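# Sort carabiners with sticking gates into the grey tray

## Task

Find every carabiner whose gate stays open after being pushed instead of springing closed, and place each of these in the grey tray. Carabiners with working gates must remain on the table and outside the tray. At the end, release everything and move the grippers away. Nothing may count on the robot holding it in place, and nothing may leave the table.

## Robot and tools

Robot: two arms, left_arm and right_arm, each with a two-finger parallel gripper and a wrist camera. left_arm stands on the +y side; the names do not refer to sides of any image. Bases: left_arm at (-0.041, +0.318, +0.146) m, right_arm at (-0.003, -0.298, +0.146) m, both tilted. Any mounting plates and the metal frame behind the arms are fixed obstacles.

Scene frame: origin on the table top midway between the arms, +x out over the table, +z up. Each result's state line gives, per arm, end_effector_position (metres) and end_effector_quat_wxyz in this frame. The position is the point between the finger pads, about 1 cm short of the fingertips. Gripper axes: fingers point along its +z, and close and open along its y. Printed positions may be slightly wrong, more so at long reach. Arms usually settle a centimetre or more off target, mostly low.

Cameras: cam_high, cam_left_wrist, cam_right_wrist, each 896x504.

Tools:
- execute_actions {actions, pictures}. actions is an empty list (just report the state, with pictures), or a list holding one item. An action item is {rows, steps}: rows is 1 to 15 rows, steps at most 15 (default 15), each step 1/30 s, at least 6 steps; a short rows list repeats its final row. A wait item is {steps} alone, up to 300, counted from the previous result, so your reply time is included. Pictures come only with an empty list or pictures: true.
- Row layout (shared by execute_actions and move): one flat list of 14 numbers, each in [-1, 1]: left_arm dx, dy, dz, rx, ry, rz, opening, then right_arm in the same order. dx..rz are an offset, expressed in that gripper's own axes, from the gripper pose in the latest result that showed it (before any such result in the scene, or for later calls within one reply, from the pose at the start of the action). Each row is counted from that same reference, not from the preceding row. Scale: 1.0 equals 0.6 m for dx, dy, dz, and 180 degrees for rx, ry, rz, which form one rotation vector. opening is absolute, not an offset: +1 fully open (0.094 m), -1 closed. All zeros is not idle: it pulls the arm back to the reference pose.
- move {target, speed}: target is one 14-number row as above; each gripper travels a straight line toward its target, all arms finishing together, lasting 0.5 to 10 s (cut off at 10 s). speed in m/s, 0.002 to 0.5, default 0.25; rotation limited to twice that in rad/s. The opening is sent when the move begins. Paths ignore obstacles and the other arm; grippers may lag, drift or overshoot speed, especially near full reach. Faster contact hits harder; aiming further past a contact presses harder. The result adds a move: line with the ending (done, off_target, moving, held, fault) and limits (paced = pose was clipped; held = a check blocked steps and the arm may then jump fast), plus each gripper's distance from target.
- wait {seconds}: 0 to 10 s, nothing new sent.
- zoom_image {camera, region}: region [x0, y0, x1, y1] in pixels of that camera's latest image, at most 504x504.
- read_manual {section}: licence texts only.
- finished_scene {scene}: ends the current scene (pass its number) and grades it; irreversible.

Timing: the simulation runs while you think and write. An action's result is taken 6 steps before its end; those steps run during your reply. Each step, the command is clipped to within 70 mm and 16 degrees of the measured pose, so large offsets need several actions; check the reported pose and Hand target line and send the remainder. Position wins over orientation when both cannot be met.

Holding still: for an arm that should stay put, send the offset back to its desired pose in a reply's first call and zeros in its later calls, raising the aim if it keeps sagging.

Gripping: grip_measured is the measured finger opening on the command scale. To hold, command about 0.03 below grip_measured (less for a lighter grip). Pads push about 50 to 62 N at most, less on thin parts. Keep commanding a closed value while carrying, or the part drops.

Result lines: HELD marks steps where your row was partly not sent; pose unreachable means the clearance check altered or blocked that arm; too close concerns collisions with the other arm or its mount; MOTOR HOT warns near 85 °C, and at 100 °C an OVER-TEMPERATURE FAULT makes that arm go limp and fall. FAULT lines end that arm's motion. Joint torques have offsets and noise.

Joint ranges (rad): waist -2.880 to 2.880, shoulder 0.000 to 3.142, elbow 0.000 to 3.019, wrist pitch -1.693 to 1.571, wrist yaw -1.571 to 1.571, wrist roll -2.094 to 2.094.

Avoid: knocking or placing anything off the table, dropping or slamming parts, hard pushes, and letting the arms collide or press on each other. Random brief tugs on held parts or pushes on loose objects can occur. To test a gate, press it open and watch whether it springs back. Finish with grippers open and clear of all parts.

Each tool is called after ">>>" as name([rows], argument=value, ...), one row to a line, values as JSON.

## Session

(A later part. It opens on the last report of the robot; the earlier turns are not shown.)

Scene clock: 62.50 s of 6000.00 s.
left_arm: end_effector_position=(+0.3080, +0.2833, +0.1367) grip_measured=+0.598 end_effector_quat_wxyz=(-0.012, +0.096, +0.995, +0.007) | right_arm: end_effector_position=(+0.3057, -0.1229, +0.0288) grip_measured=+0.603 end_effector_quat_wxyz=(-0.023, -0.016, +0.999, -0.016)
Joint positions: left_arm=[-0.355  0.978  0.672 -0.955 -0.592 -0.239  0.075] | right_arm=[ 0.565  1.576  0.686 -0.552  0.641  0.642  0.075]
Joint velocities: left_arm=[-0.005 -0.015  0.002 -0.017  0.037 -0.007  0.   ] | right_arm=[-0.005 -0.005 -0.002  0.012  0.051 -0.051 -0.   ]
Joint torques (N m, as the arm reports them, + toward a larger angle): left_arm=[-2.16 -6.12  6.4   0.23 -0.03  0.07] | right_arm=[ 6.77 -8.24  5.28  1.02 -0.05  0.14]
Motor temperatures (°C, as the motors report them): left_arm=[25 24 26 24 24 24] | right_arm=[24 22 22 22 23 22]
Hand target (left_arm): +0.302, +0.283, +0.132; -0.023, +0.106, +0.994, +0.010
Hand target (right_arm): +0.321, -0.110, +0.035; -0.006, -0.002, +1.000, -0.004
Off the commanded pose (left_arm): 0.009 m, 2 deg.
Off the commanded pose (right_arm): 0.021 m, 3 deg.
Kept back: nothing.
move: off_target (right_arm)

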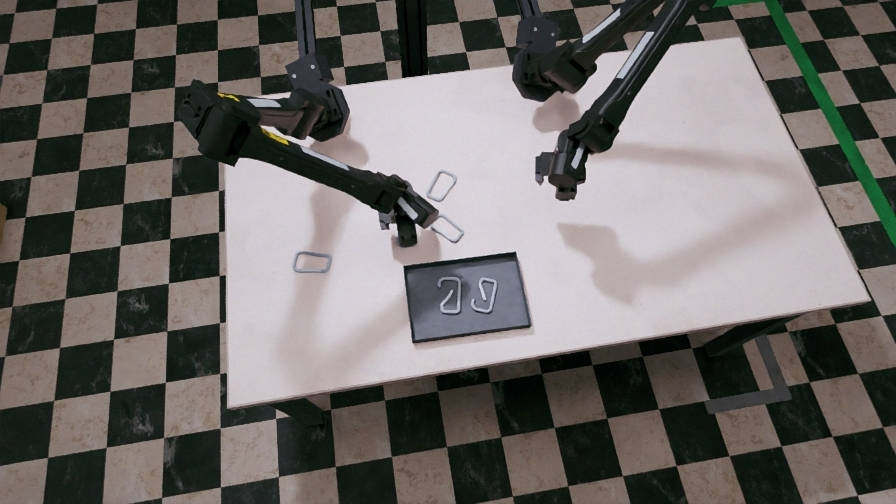

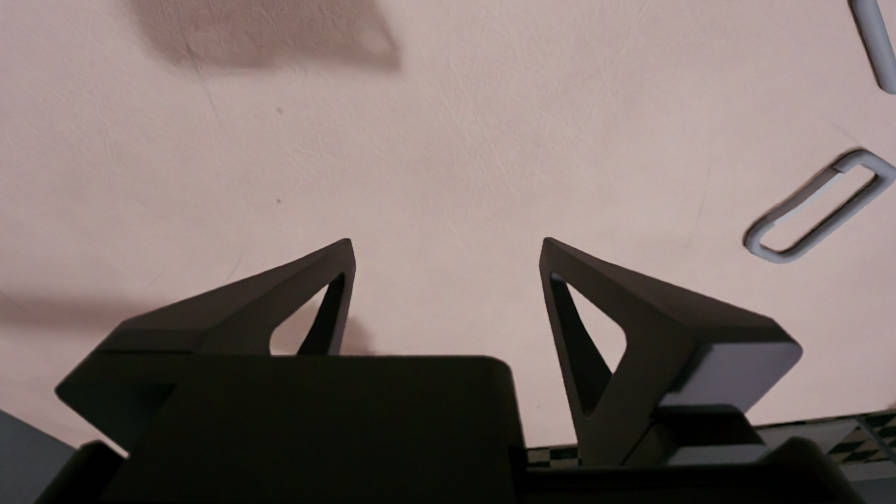

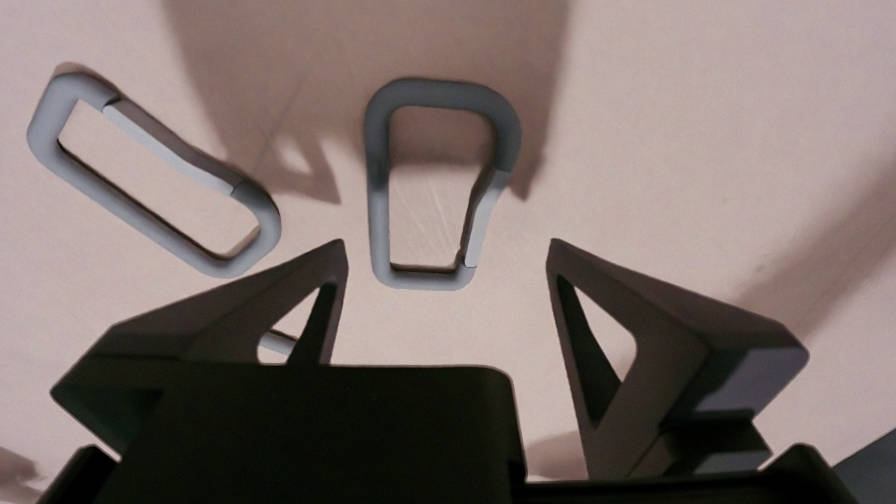

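>>> move(target=[0,0,0,0,0,0,0.6,0,0.02,0.046,0,0,0,0.6], speed=0.06)

Scene clock: 63.53 s of 6000.00 s.
left_arm: end_effector_position=(+0.3080, +0.2833, +0.1367) grip_measured=+0.598 end_effector_quat_wxyz=(-0.012, +0.097, +0.995, +0.007) | right_arm: end_effector_position=(+0.2971, -0.1146, +0.0044) grip_measured=+0.602 end_effector_quat_wxyz=(-0.028, -0.019, +0.999, -0.020)
Joint positions: left_arm=[-0.355  0.978  0.672 -0.955 -0.592 -0.236  0.075] | right_arm=[ 0.55   1.66   0.686 -0.472  0.64   0.626  0.075]
Joint velocities: left_arm=[-0.015 -0.015 -0.007 -0.002  0.022 -0.022 -0.001] | right_arm=[ 0.005 -0.005  0.012 -0.002 -0.066  0.037 -0.002]
Joint torques (N m, as the arm reports them, + toward a larger angle): left_arm=[-2.34 -6.97  7.31  0.46 -0.17 -0.02] | right_arm=[ 5.52 -8.35  3.61  1.21 -0.3  -0.09]
Motor temperatures (°C, as the motors report them): left_arm=[24 24 26 23 24 24] | right_arm=[24 22 22 22 23 22]
Hand target (left_arm): +0.308, +0.283, +0.137; -0.012, +0.096, +0.995, +0.007
Hand target (right_arm): +0.304, -0.112, +0.001; -0.024, -0.016, +0.999, -0.016
Off the commanded pose (left_arm): 0.000 m, 0 deg.
Off the commanded pose (right_arm): 0.008 m, 1 deg.
Kept back: nothing.
move: done

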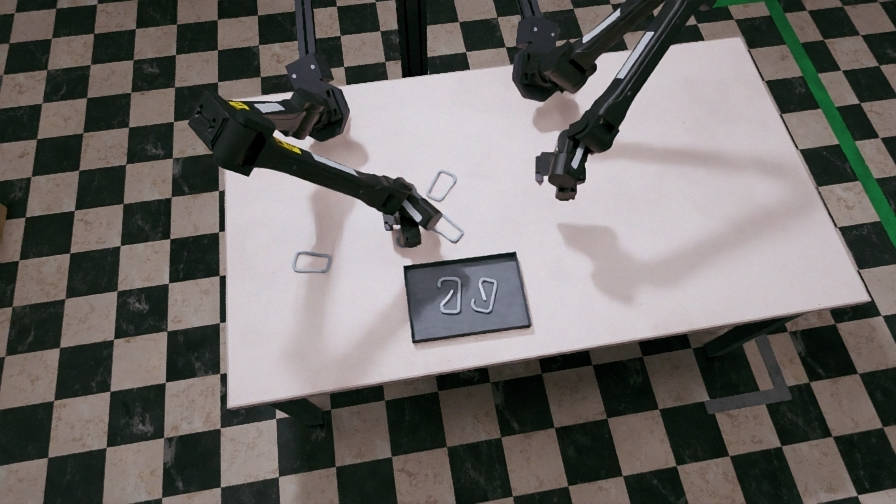

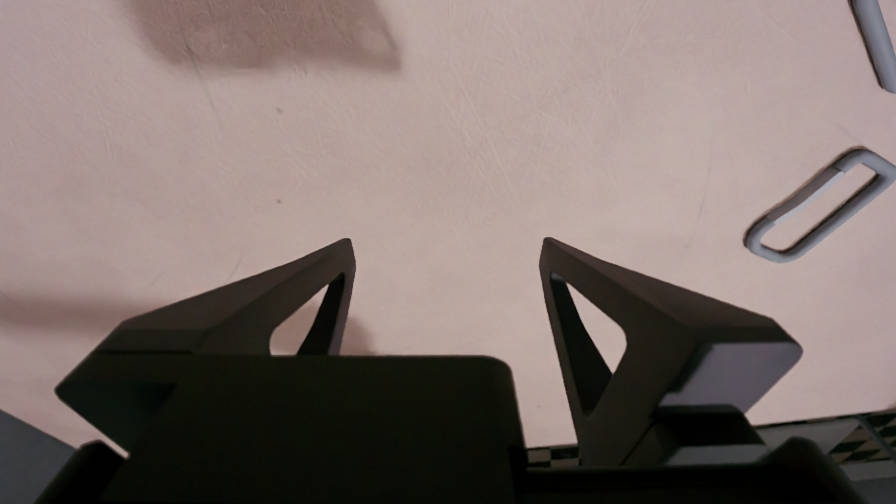

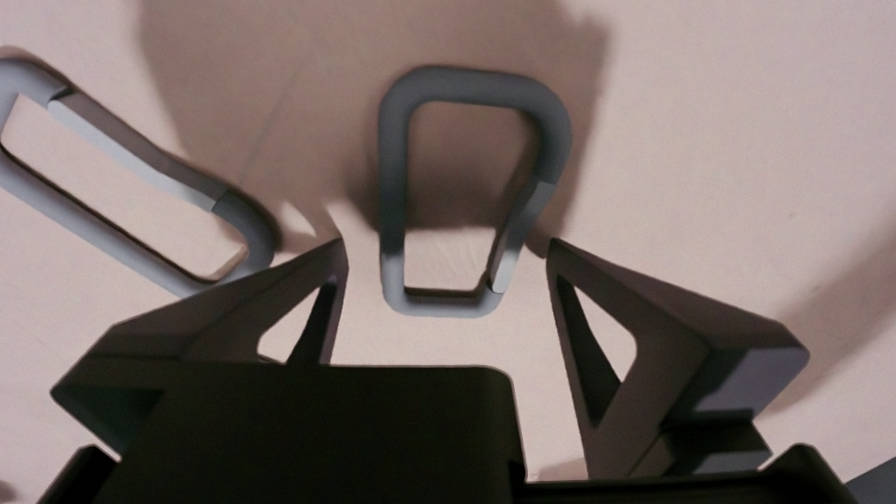

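>>> move(target=[0,0,0,0,0,0,0.6,-0.03,0,0,0,0,0,0.6], speed=0.05)

Scene clock: 64.57 s of 6000.00 s.
left_arm: end_effector_position=(+0.3080, +0.2833, +0.1367) grip_measured=+0.598 end_effector_quat_wxyz=(-0.012, +0.097, +0.995, +0.007) | right_arm: end_effector_position=(+0.3001, -0.1143, +0.0043) grip_measured=+0.602 end_effector_quat_wxyz=(-0.029, -0.025, +0.999, -0.019)
Joint positions: left_arm=[-0.355  0.978  0.672 -0.955 -0.592 -0.236  0.075] | right_arm=[ 0.546  1.66   0.694 -0.478  0.637  0.608  0.075]
Joint velocities: left_arm=[-0.005 -0.015 -0.002  0.002 -0.037 -0.007 -0.   ] | right_arm=[ 0.005 -0.005 -0.012 -0.002  0.051 -0.007  0.   ]
Joint torques (N m, as the arm reports them, + toward a larger angle): left_arm=[-2.34 -7.01  7.32  0.45 -0.17  0.  ] | right_arm=[ 4.86 -8.99  4.97 -0.23 -0.19 -0.04]
Motor temperatures (°C, as the motors report them): left_arm=[24 24 26 23 24 24] | right_arm=[24 22 22 22 23 22]
Hand target (left_arm): +0.308, +0.283, +0.137; -0.012, +0.097, +0.995, +0.007
Hand target (right_arm): +0.315, -0.114, +0.004; -0.028, -0.019, +0.999, -0.020
Off the commanded pose (left_arm): 0.000 m, 0 deg.
Off the commanded pose (right_arm): 0.015 m, 1 deg.
Kept back: nothing.
move: off_target (right_arm)

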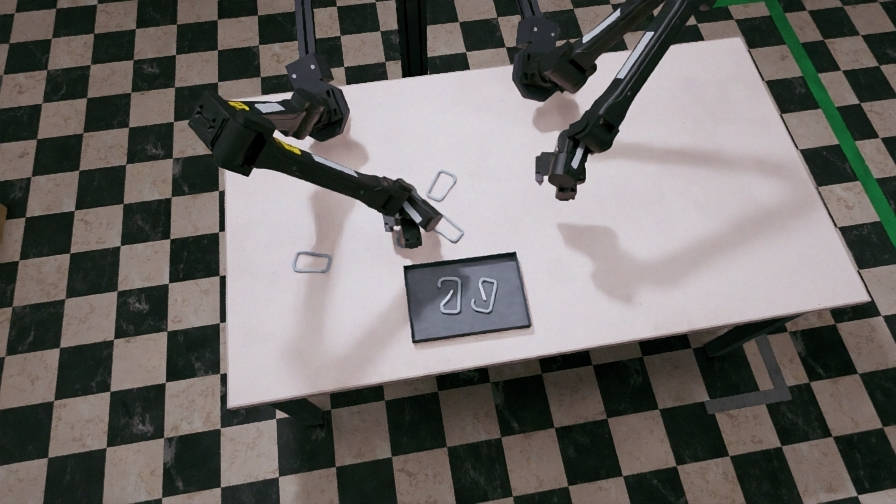

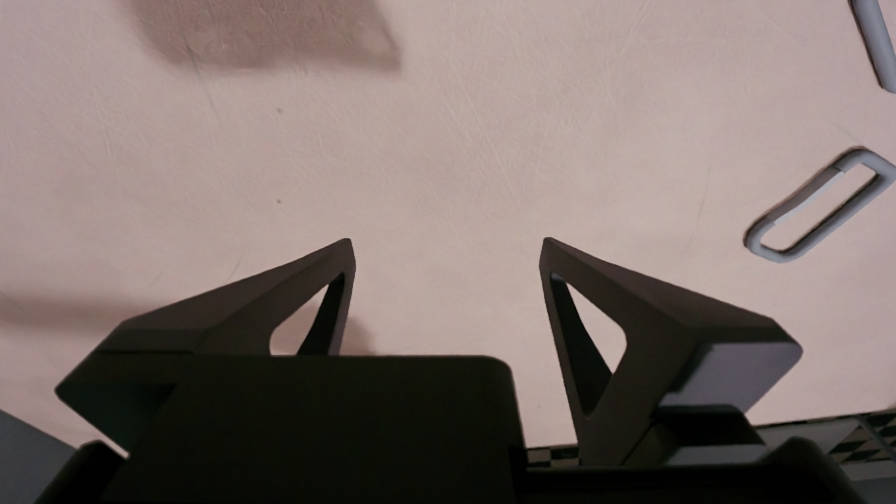

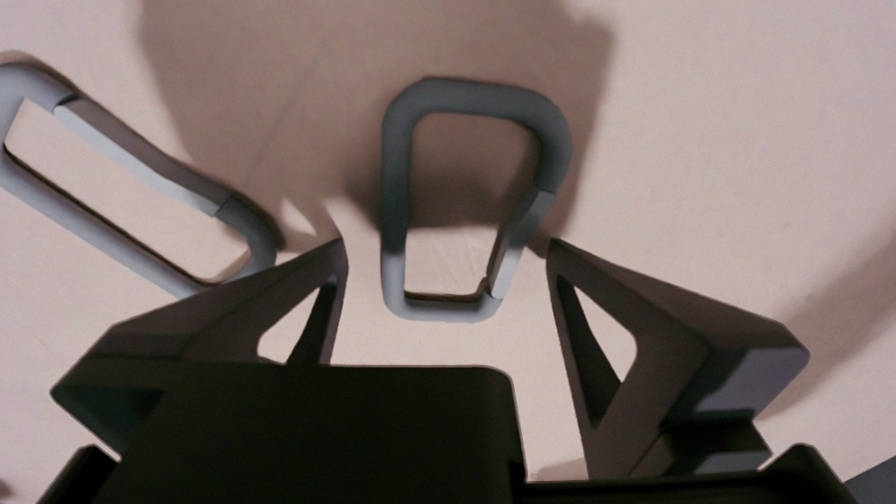

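>>> move(target=[0,0,0,0,0,0,0.6,-0.037,-0.006,0,0,0,0,0.6], speed=0.05)

>>> move(target=[0,0,0,0,0,0,0.6,0,0,0,0,0,0,-0.15])

Scene clock: 65.57 s of 6000.00 s.
left_arm: end_effector_position=(+0.3080, +0.2833, +0.1367) grip_measured=+0.598 end_effector_quat_wxyz=(-0.012, +0.097, +0.995, +0.007) | right_arm: end_effector_position=(+0.3030, -0.1144, +0.0040) grip_measured=+0.602 end_effector_quat_wxyz=(-0.034, -0.039, +0.998, -0.017)
Joint positions: left_arm=[-0.355  0.978  0.672 -0.955 -0.592 -0.236  0.075] | right_arm=[ 0.538  1.66   0.704 -0.489  0.628  0.575  0.075]
Joint velocities: left_arm=[-0.005 -0.005 -0.012  0.012  0.066  0.007 -0.002] | right_arm=[ 0.005  0.005  0.002 -0.007 -0.066  0.095 -0.   ]
Joint torques (N m, as the arm reports them, + toward a larger angle): left_arm=[-2.39 -6.96  7.3   0.46 -0.17  0.  ] | right_arm=[ 4.24 -9.53  5.06 -0.07 -0.07 -0.01]
Motor temperatures (°C, as the motors report them): left_arm=[24 23 26 23 24 24] | right_arm=[24 22 22 22 23 22]
Hand target (left_arm): +0.308, +0.283, +0.137; -0.012, +0.097, +0.995, +0.007
Hand target (right_arm): +0.322, -0.117, +0.003; -0.029, -0.025, +0.999, -0.019
Off the commanded pose (left_arm): 0.000 m, 0 deg.
Off the commanded pose (right_arm): 0.020 m, 2 deg.
Kept back: nothing.
move: off_target (right_arm)

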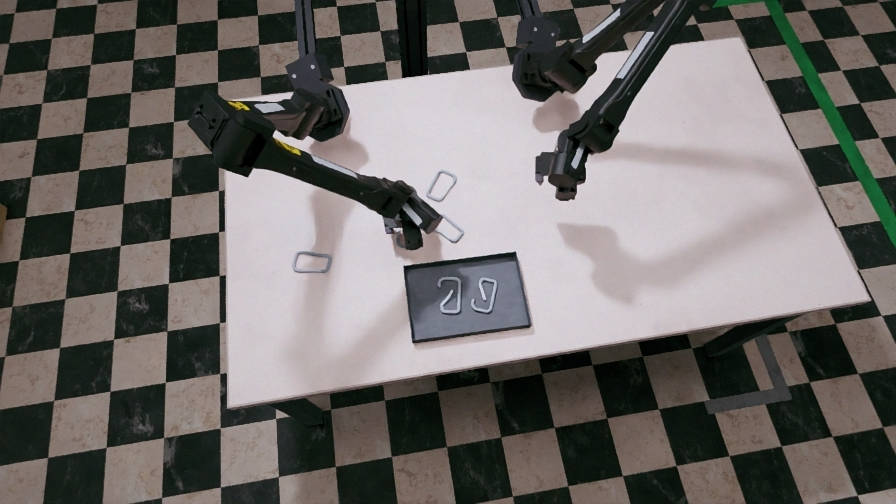

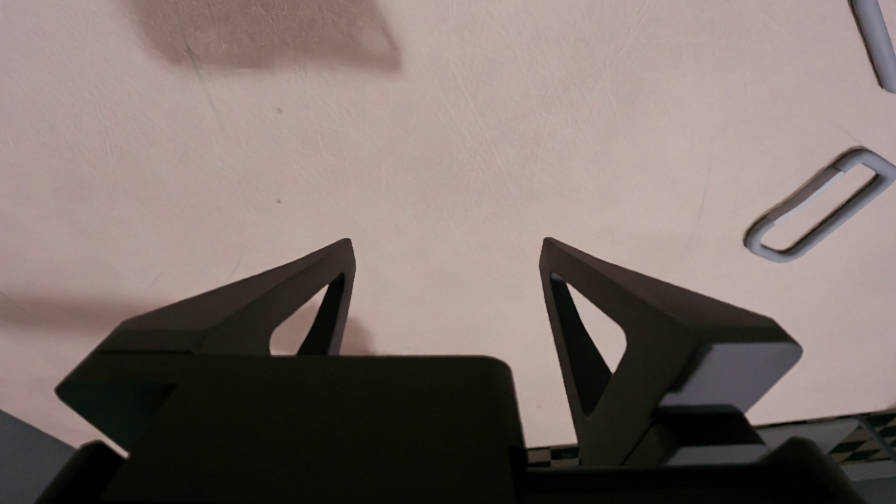

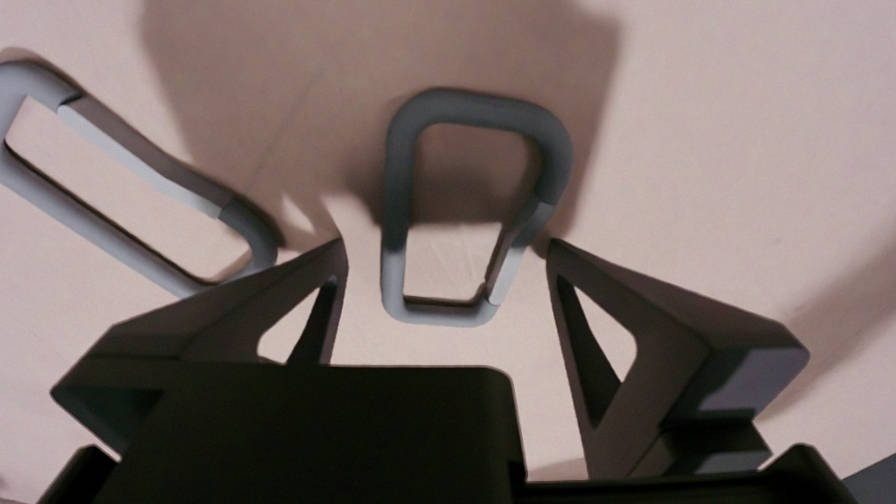

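Scene clock: 66.07 s of 6000.00 s.
left_arm: end_effector_position=(+0.3080, +0.2833, +0.1367) grip_measured=+0.598 end_effector_quat_wxyz=(-0.012, +0.097, +0.995, +0.007) | right_arm: end_effector_position=(+0.3030, -0.1143, +0.0040) grip_measured=-0.135 end_effector_quat_wxyz=(-0.034, -0.039, +0.998, -0.017)
Joint positions: left_arm=[-0.355  0.978  0.672 -0.955 -0.592 -0.236  0.075] | right_arm=[ 0.538  1.66   0.704 -0.489  0.627  0.575  0.041]
Joint velocities: left_arm=[-0.015 -0.005  0.007 -0.002 -0.037  0.051 -0.001] | right_arm=[ 0.005 -0.005 -0.002 -0.002 -0.051  0.022 -0.   ]
Joint torques (N m, as the arm reports them, + toward a larger angle): left_arm=[-2.34 -6.95  7.3   0.46 -0.17  0.  ] | right_arm=[ 6.03 -9.21  3.09  0.45 -0.18  0.03]
Motor temperatures (°C, as the motors report them): left_arm=[24 23 26 23 24 24] | right_arm=[24 22 22 22 23 22]
Hand target (left_arm): +0.308, +0.283, +0.137; -0.012, +0.097, +0.995, +0.007
Hand target (right_arm): +0.303, -0.114, +0.004; -0.034, -0.039, +0.998, -0.017
Off the commanded pose (left_arm): 0.000 m, 0 deg.
Off the commanded pose (right_arm): 0.000 m, 0 deg.
Kept back: nothing.
move: done

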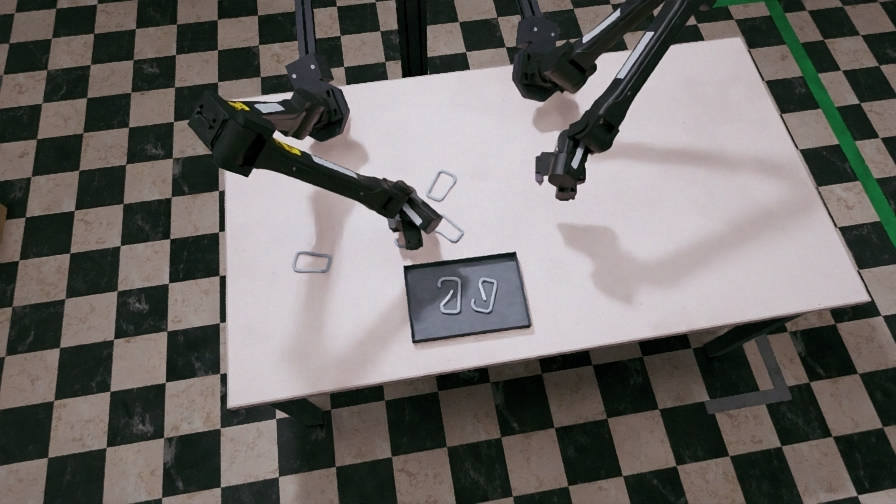

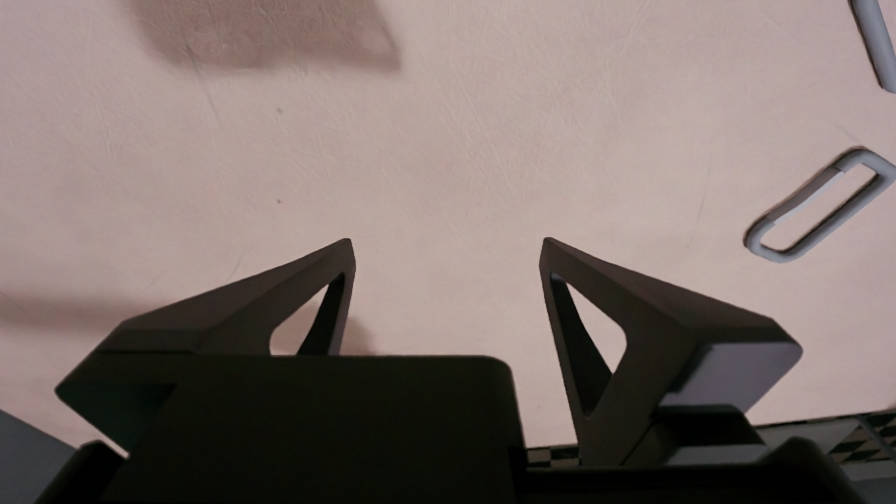

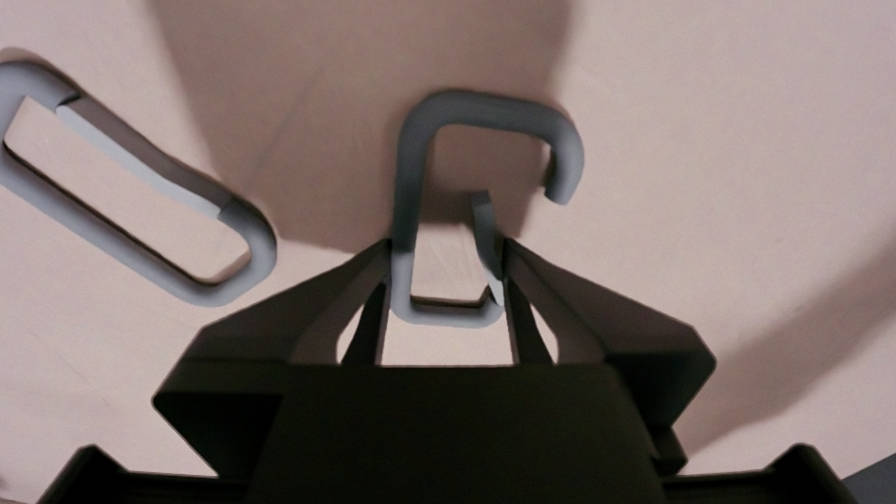

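>>> move(target=[0,0,0,0,0,0,0.6,0,0,0,0,0,0,0.6])

Scene clock: 67.00 s of 6000.00 s.
left_arm: end_effector_position=(+0.3080, +0.2833, +0.1367) grip_measured=+0.598 end_effector_quat_wxyz=(-0.012, +0.097, +0.995, +0.007) | right_arm: end_effector_position=(+0.3030, -0.1143, +0.0040) grip_measured=+0.597 end_effector_quat_wxyz=(-0.034, -0.039, +0.998, -0.017)
Joint positions: left_arm=[-0.355  0.978  0.672 -0.955 -0.592 -0.236  0.075] | right_arm=[ 0.538  1.66   0.704 -0.489  0.627  0.575  0.075]
Joint velocities: left_arm=[-0.015 -0.005 -0.012 -0.027  0.022 -0.007 -0.   ] | right_arm=[-0.005 -0.024 -0.007 -0.017 -0.022  0.022 -0.   ]
Joint torques (N m, as the arm reports them, + toward a larger angle): left_arm=[-2.36 -7.    7.31  0.46 -0.17  0.  ] | right_arm=[ 6.37 -9.01  3.06  0.39 -0.22  0.03]
Motor temperatures (°C, as the motors report them): left_arm=[24 23 26 23 24 24] | right_arm=[24 22 22 22 23 22]
Hand target (left_arm): +0.308, +0.283, +0.137; -0.012, +0.097, +0.995, +0.007
Hand target (right_arm): +0.303, -0.114, +0.004; -0.034, -0.039, +0.998, -0.017
Off the commanded pose (left_arm): 0.000 m, 0 deg.
Off the commanded pose (right_arm): 0.000 m, 0 deg.
Kept back: nothing.
move: done

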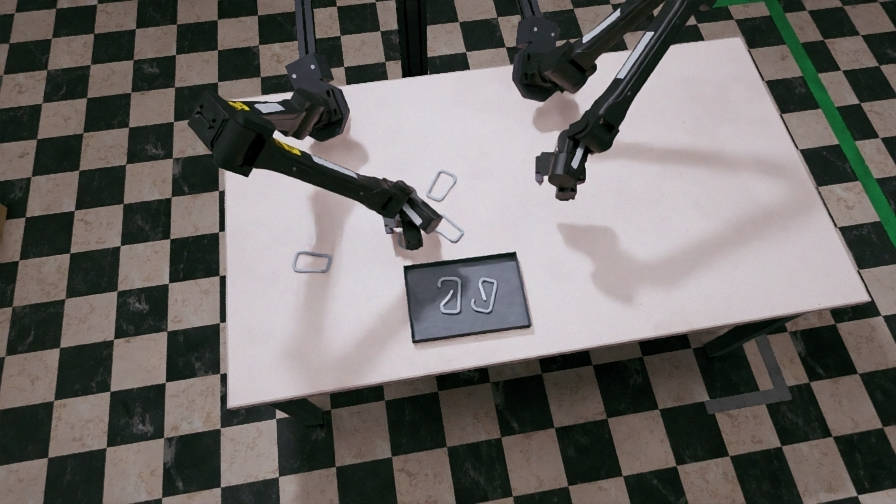

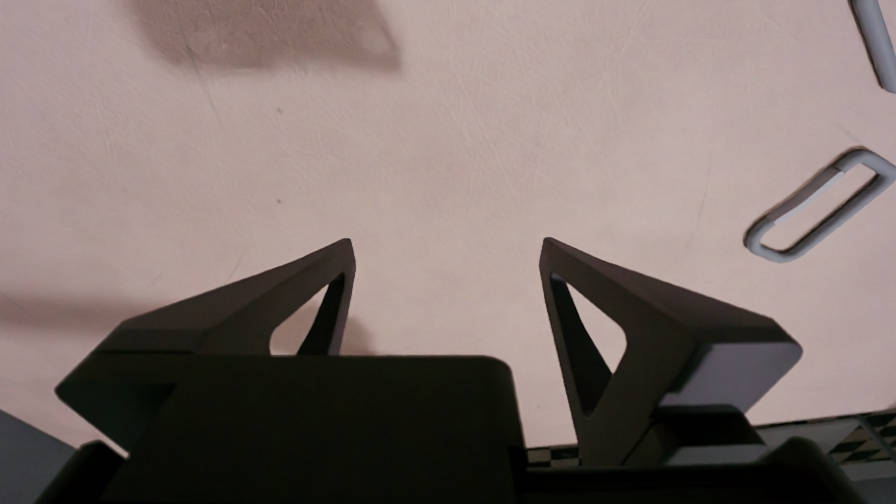

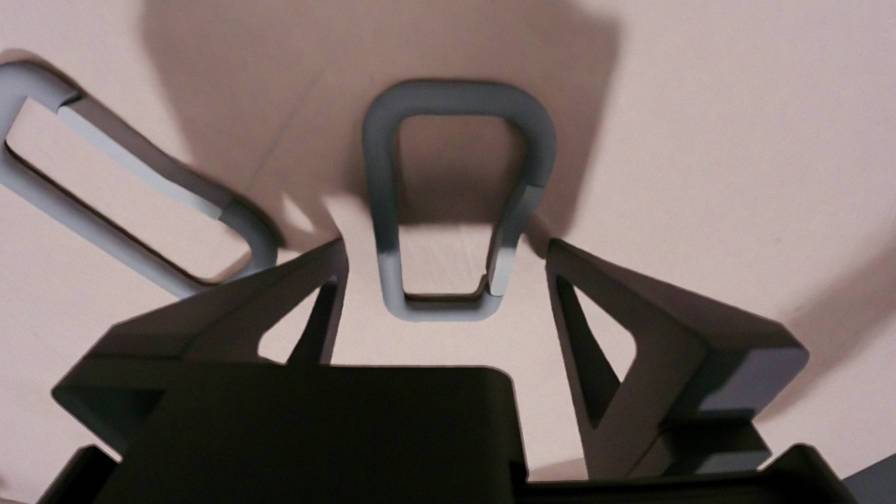

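>>> move(target=[0,0,0,0,0,0,0.6,-0.035,0,-0.012,0,0,0,0.6], speed=0.05)

Scene clock: 68.13 s of 6000.00 s.
left_arm: end_effector_position=(+0.3080, +0.2833, +0.1367) grip_measured=+0.598 end_effector_quat_wxyz=(-0.012, +0.097, +0.995, +0.007) | right_arm: end_effector_position=(+0.3090, -0.1143, +0.0061) grip_measured=+0.597 end_effector_quat_wxyz=(-0.039, -0.043, +0.998, -0.020)
Joint positions: left_arm=[-0.355  0.978  0.672 -0.955 -0.592 -0.236  0.075] | right_arm=[ 0.534  1.66   0.726 -0.522  0.627  0.571  0.075]
Joint velocities: left_arm=[ 0.005  0.005 -0.007 -0.002  0.007  0.007  0.001] | right_arm=[-0.015 -0.005 -0.002 -0.007 -0.051 -0.051  0.   ]
Joint torques (N m, as the arm reports them, + toward a larger angle): left_arm=[-2.36 -6.95  7.31  0.45 -0.17  0.  ] | right_arm=[  5.63 -10.17   4.78  -0.36  -0.26  -0.08]
Motor temperatures (°C, as the motors report them): left_arm=[24 23 26 23 24 24] | right_arm=[24 22 22 22 23 22]
Hand target (left_arm): +0.308, +0.283, +0.137; -0.012, +0.097, +0.995, +0.007
Hand target (right_arm): +0.324, -0.113, +0.010; -0.034, -0.040, +0.998, -0.017
Off the commanded pose (left_arm): 0.000 m, 0 deg.
Off the commanded pose (right_arm): 0.016 m, 1 deg.
Kept back: nothing.
move: off_target (right_arm)

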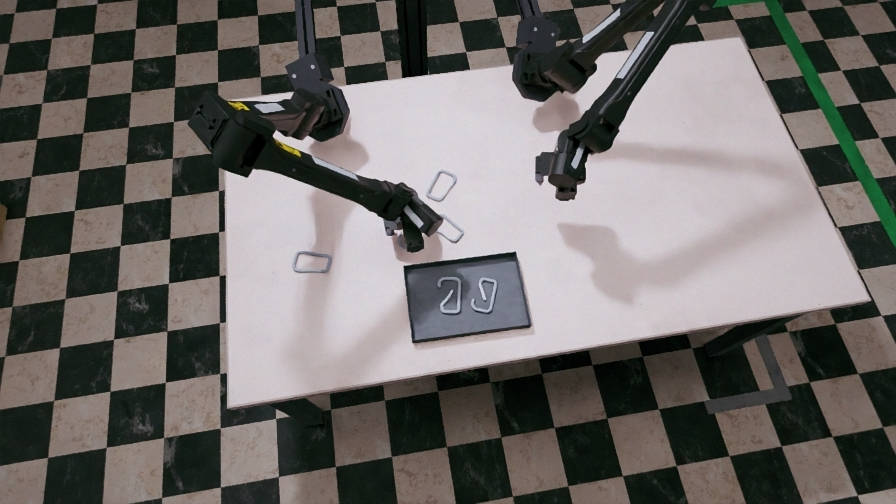

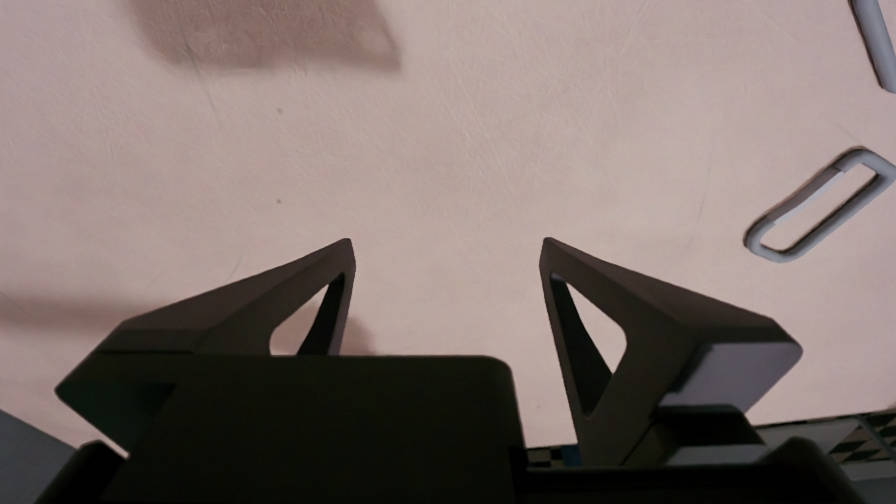

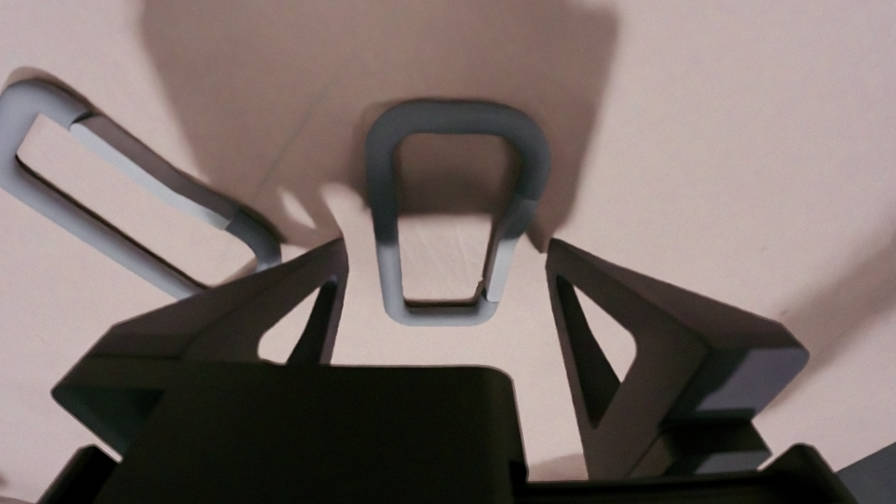

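>>> move(target=[0,0,0,0,0,0,0.6,0,0,0,0,0,0,-0.22])

Scene clock: 69.07 s of 6000.00 s.
left_arm: end_effector_position=(+0.3080, +0.2833, +0.1367) grip_measured=+0.598 end_effector_quat_wxyz=(-0.012, +0.097, +0.995, +0.007) | right_arm: end_effector_position=(+0.3090, -0.1143, +0.0061) grip_measured=-0.209 end_effector_quat_wxyz=(-0.039, -0.043, +0.998, -0.020)
Joint positions: left_arm=[-0.355  0.978  0.672 -0.955 -0.592 -0.236  0.075] | right_arm=[ 0.534  1.66   0.726 -0.522  0.627  0.571  0.037]
Joint velocities: left_arm=[-0.024 -0.005 -0.007 -0.007 -0.007 -0.022 -0.   ] | right_arm=[ 0.005 -0.015  0.012 -0.007  0.022 -0.037  0.001]
Joint torques (N m, as the arm reports them, + toward a larger angle): left_arm=[-2.34 -6.98  7.31  0.46 -0.17  0.01] | right_arm=[ 6.34 -9.33  3.09  0.29 -0.19  0.02]
Motor temperatures (°C, as the motors report them): left_arm=[24 23 26 23 24 24] | right_arm=[24 22 22 22 23 22]
Hand target (left_arm): +0.308, +0.283, +0.137; -0.012, +0.097, +0.995, +0.007
Hand target (right_arm): +0.309, -0.114, +0.006; -0.039, -0.043, +0.998, -0.020
Off the commanded pose (left_arm): 0.000 m, 0 deg.
Off the commanded pose (right_arm): 0.000 m, 0 deg.
Kept back: nothing.
move: done

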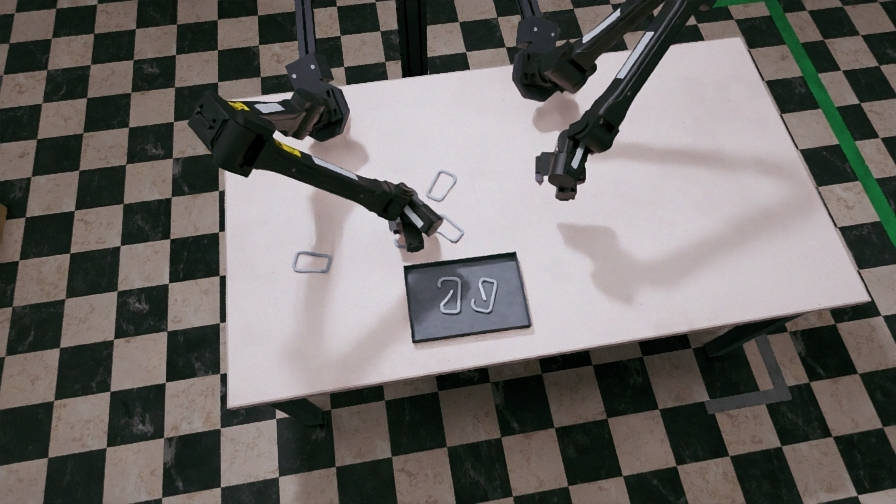

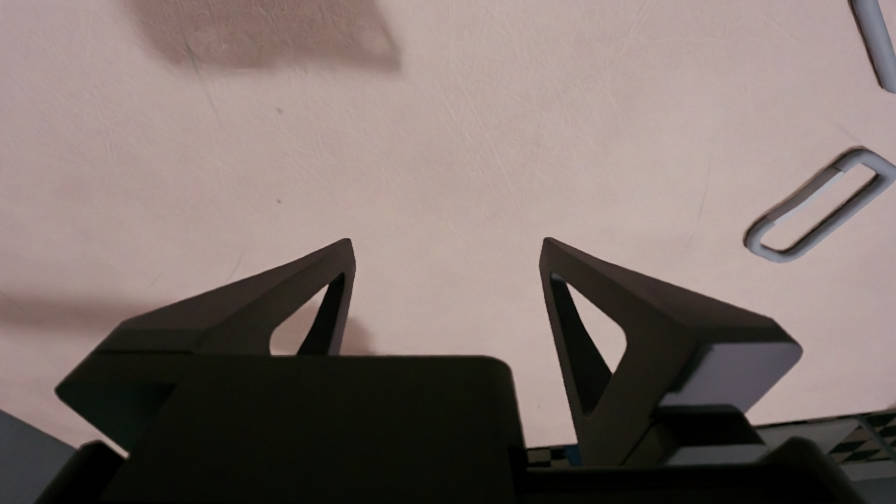

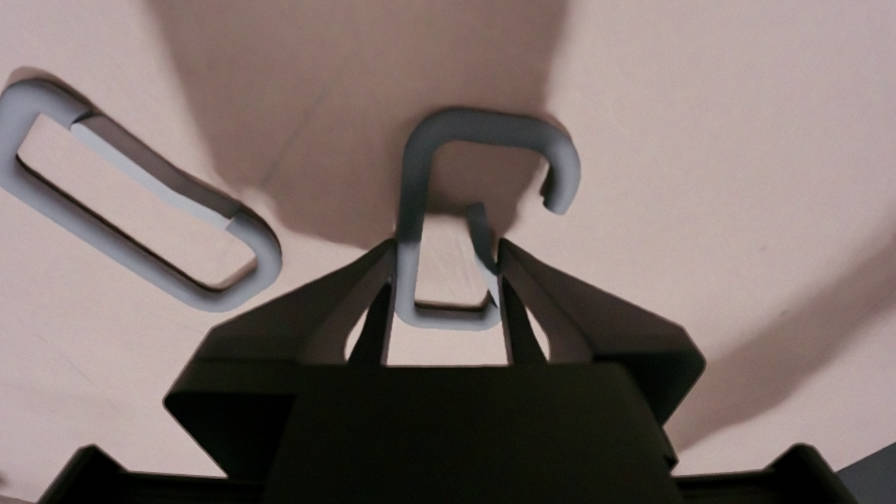

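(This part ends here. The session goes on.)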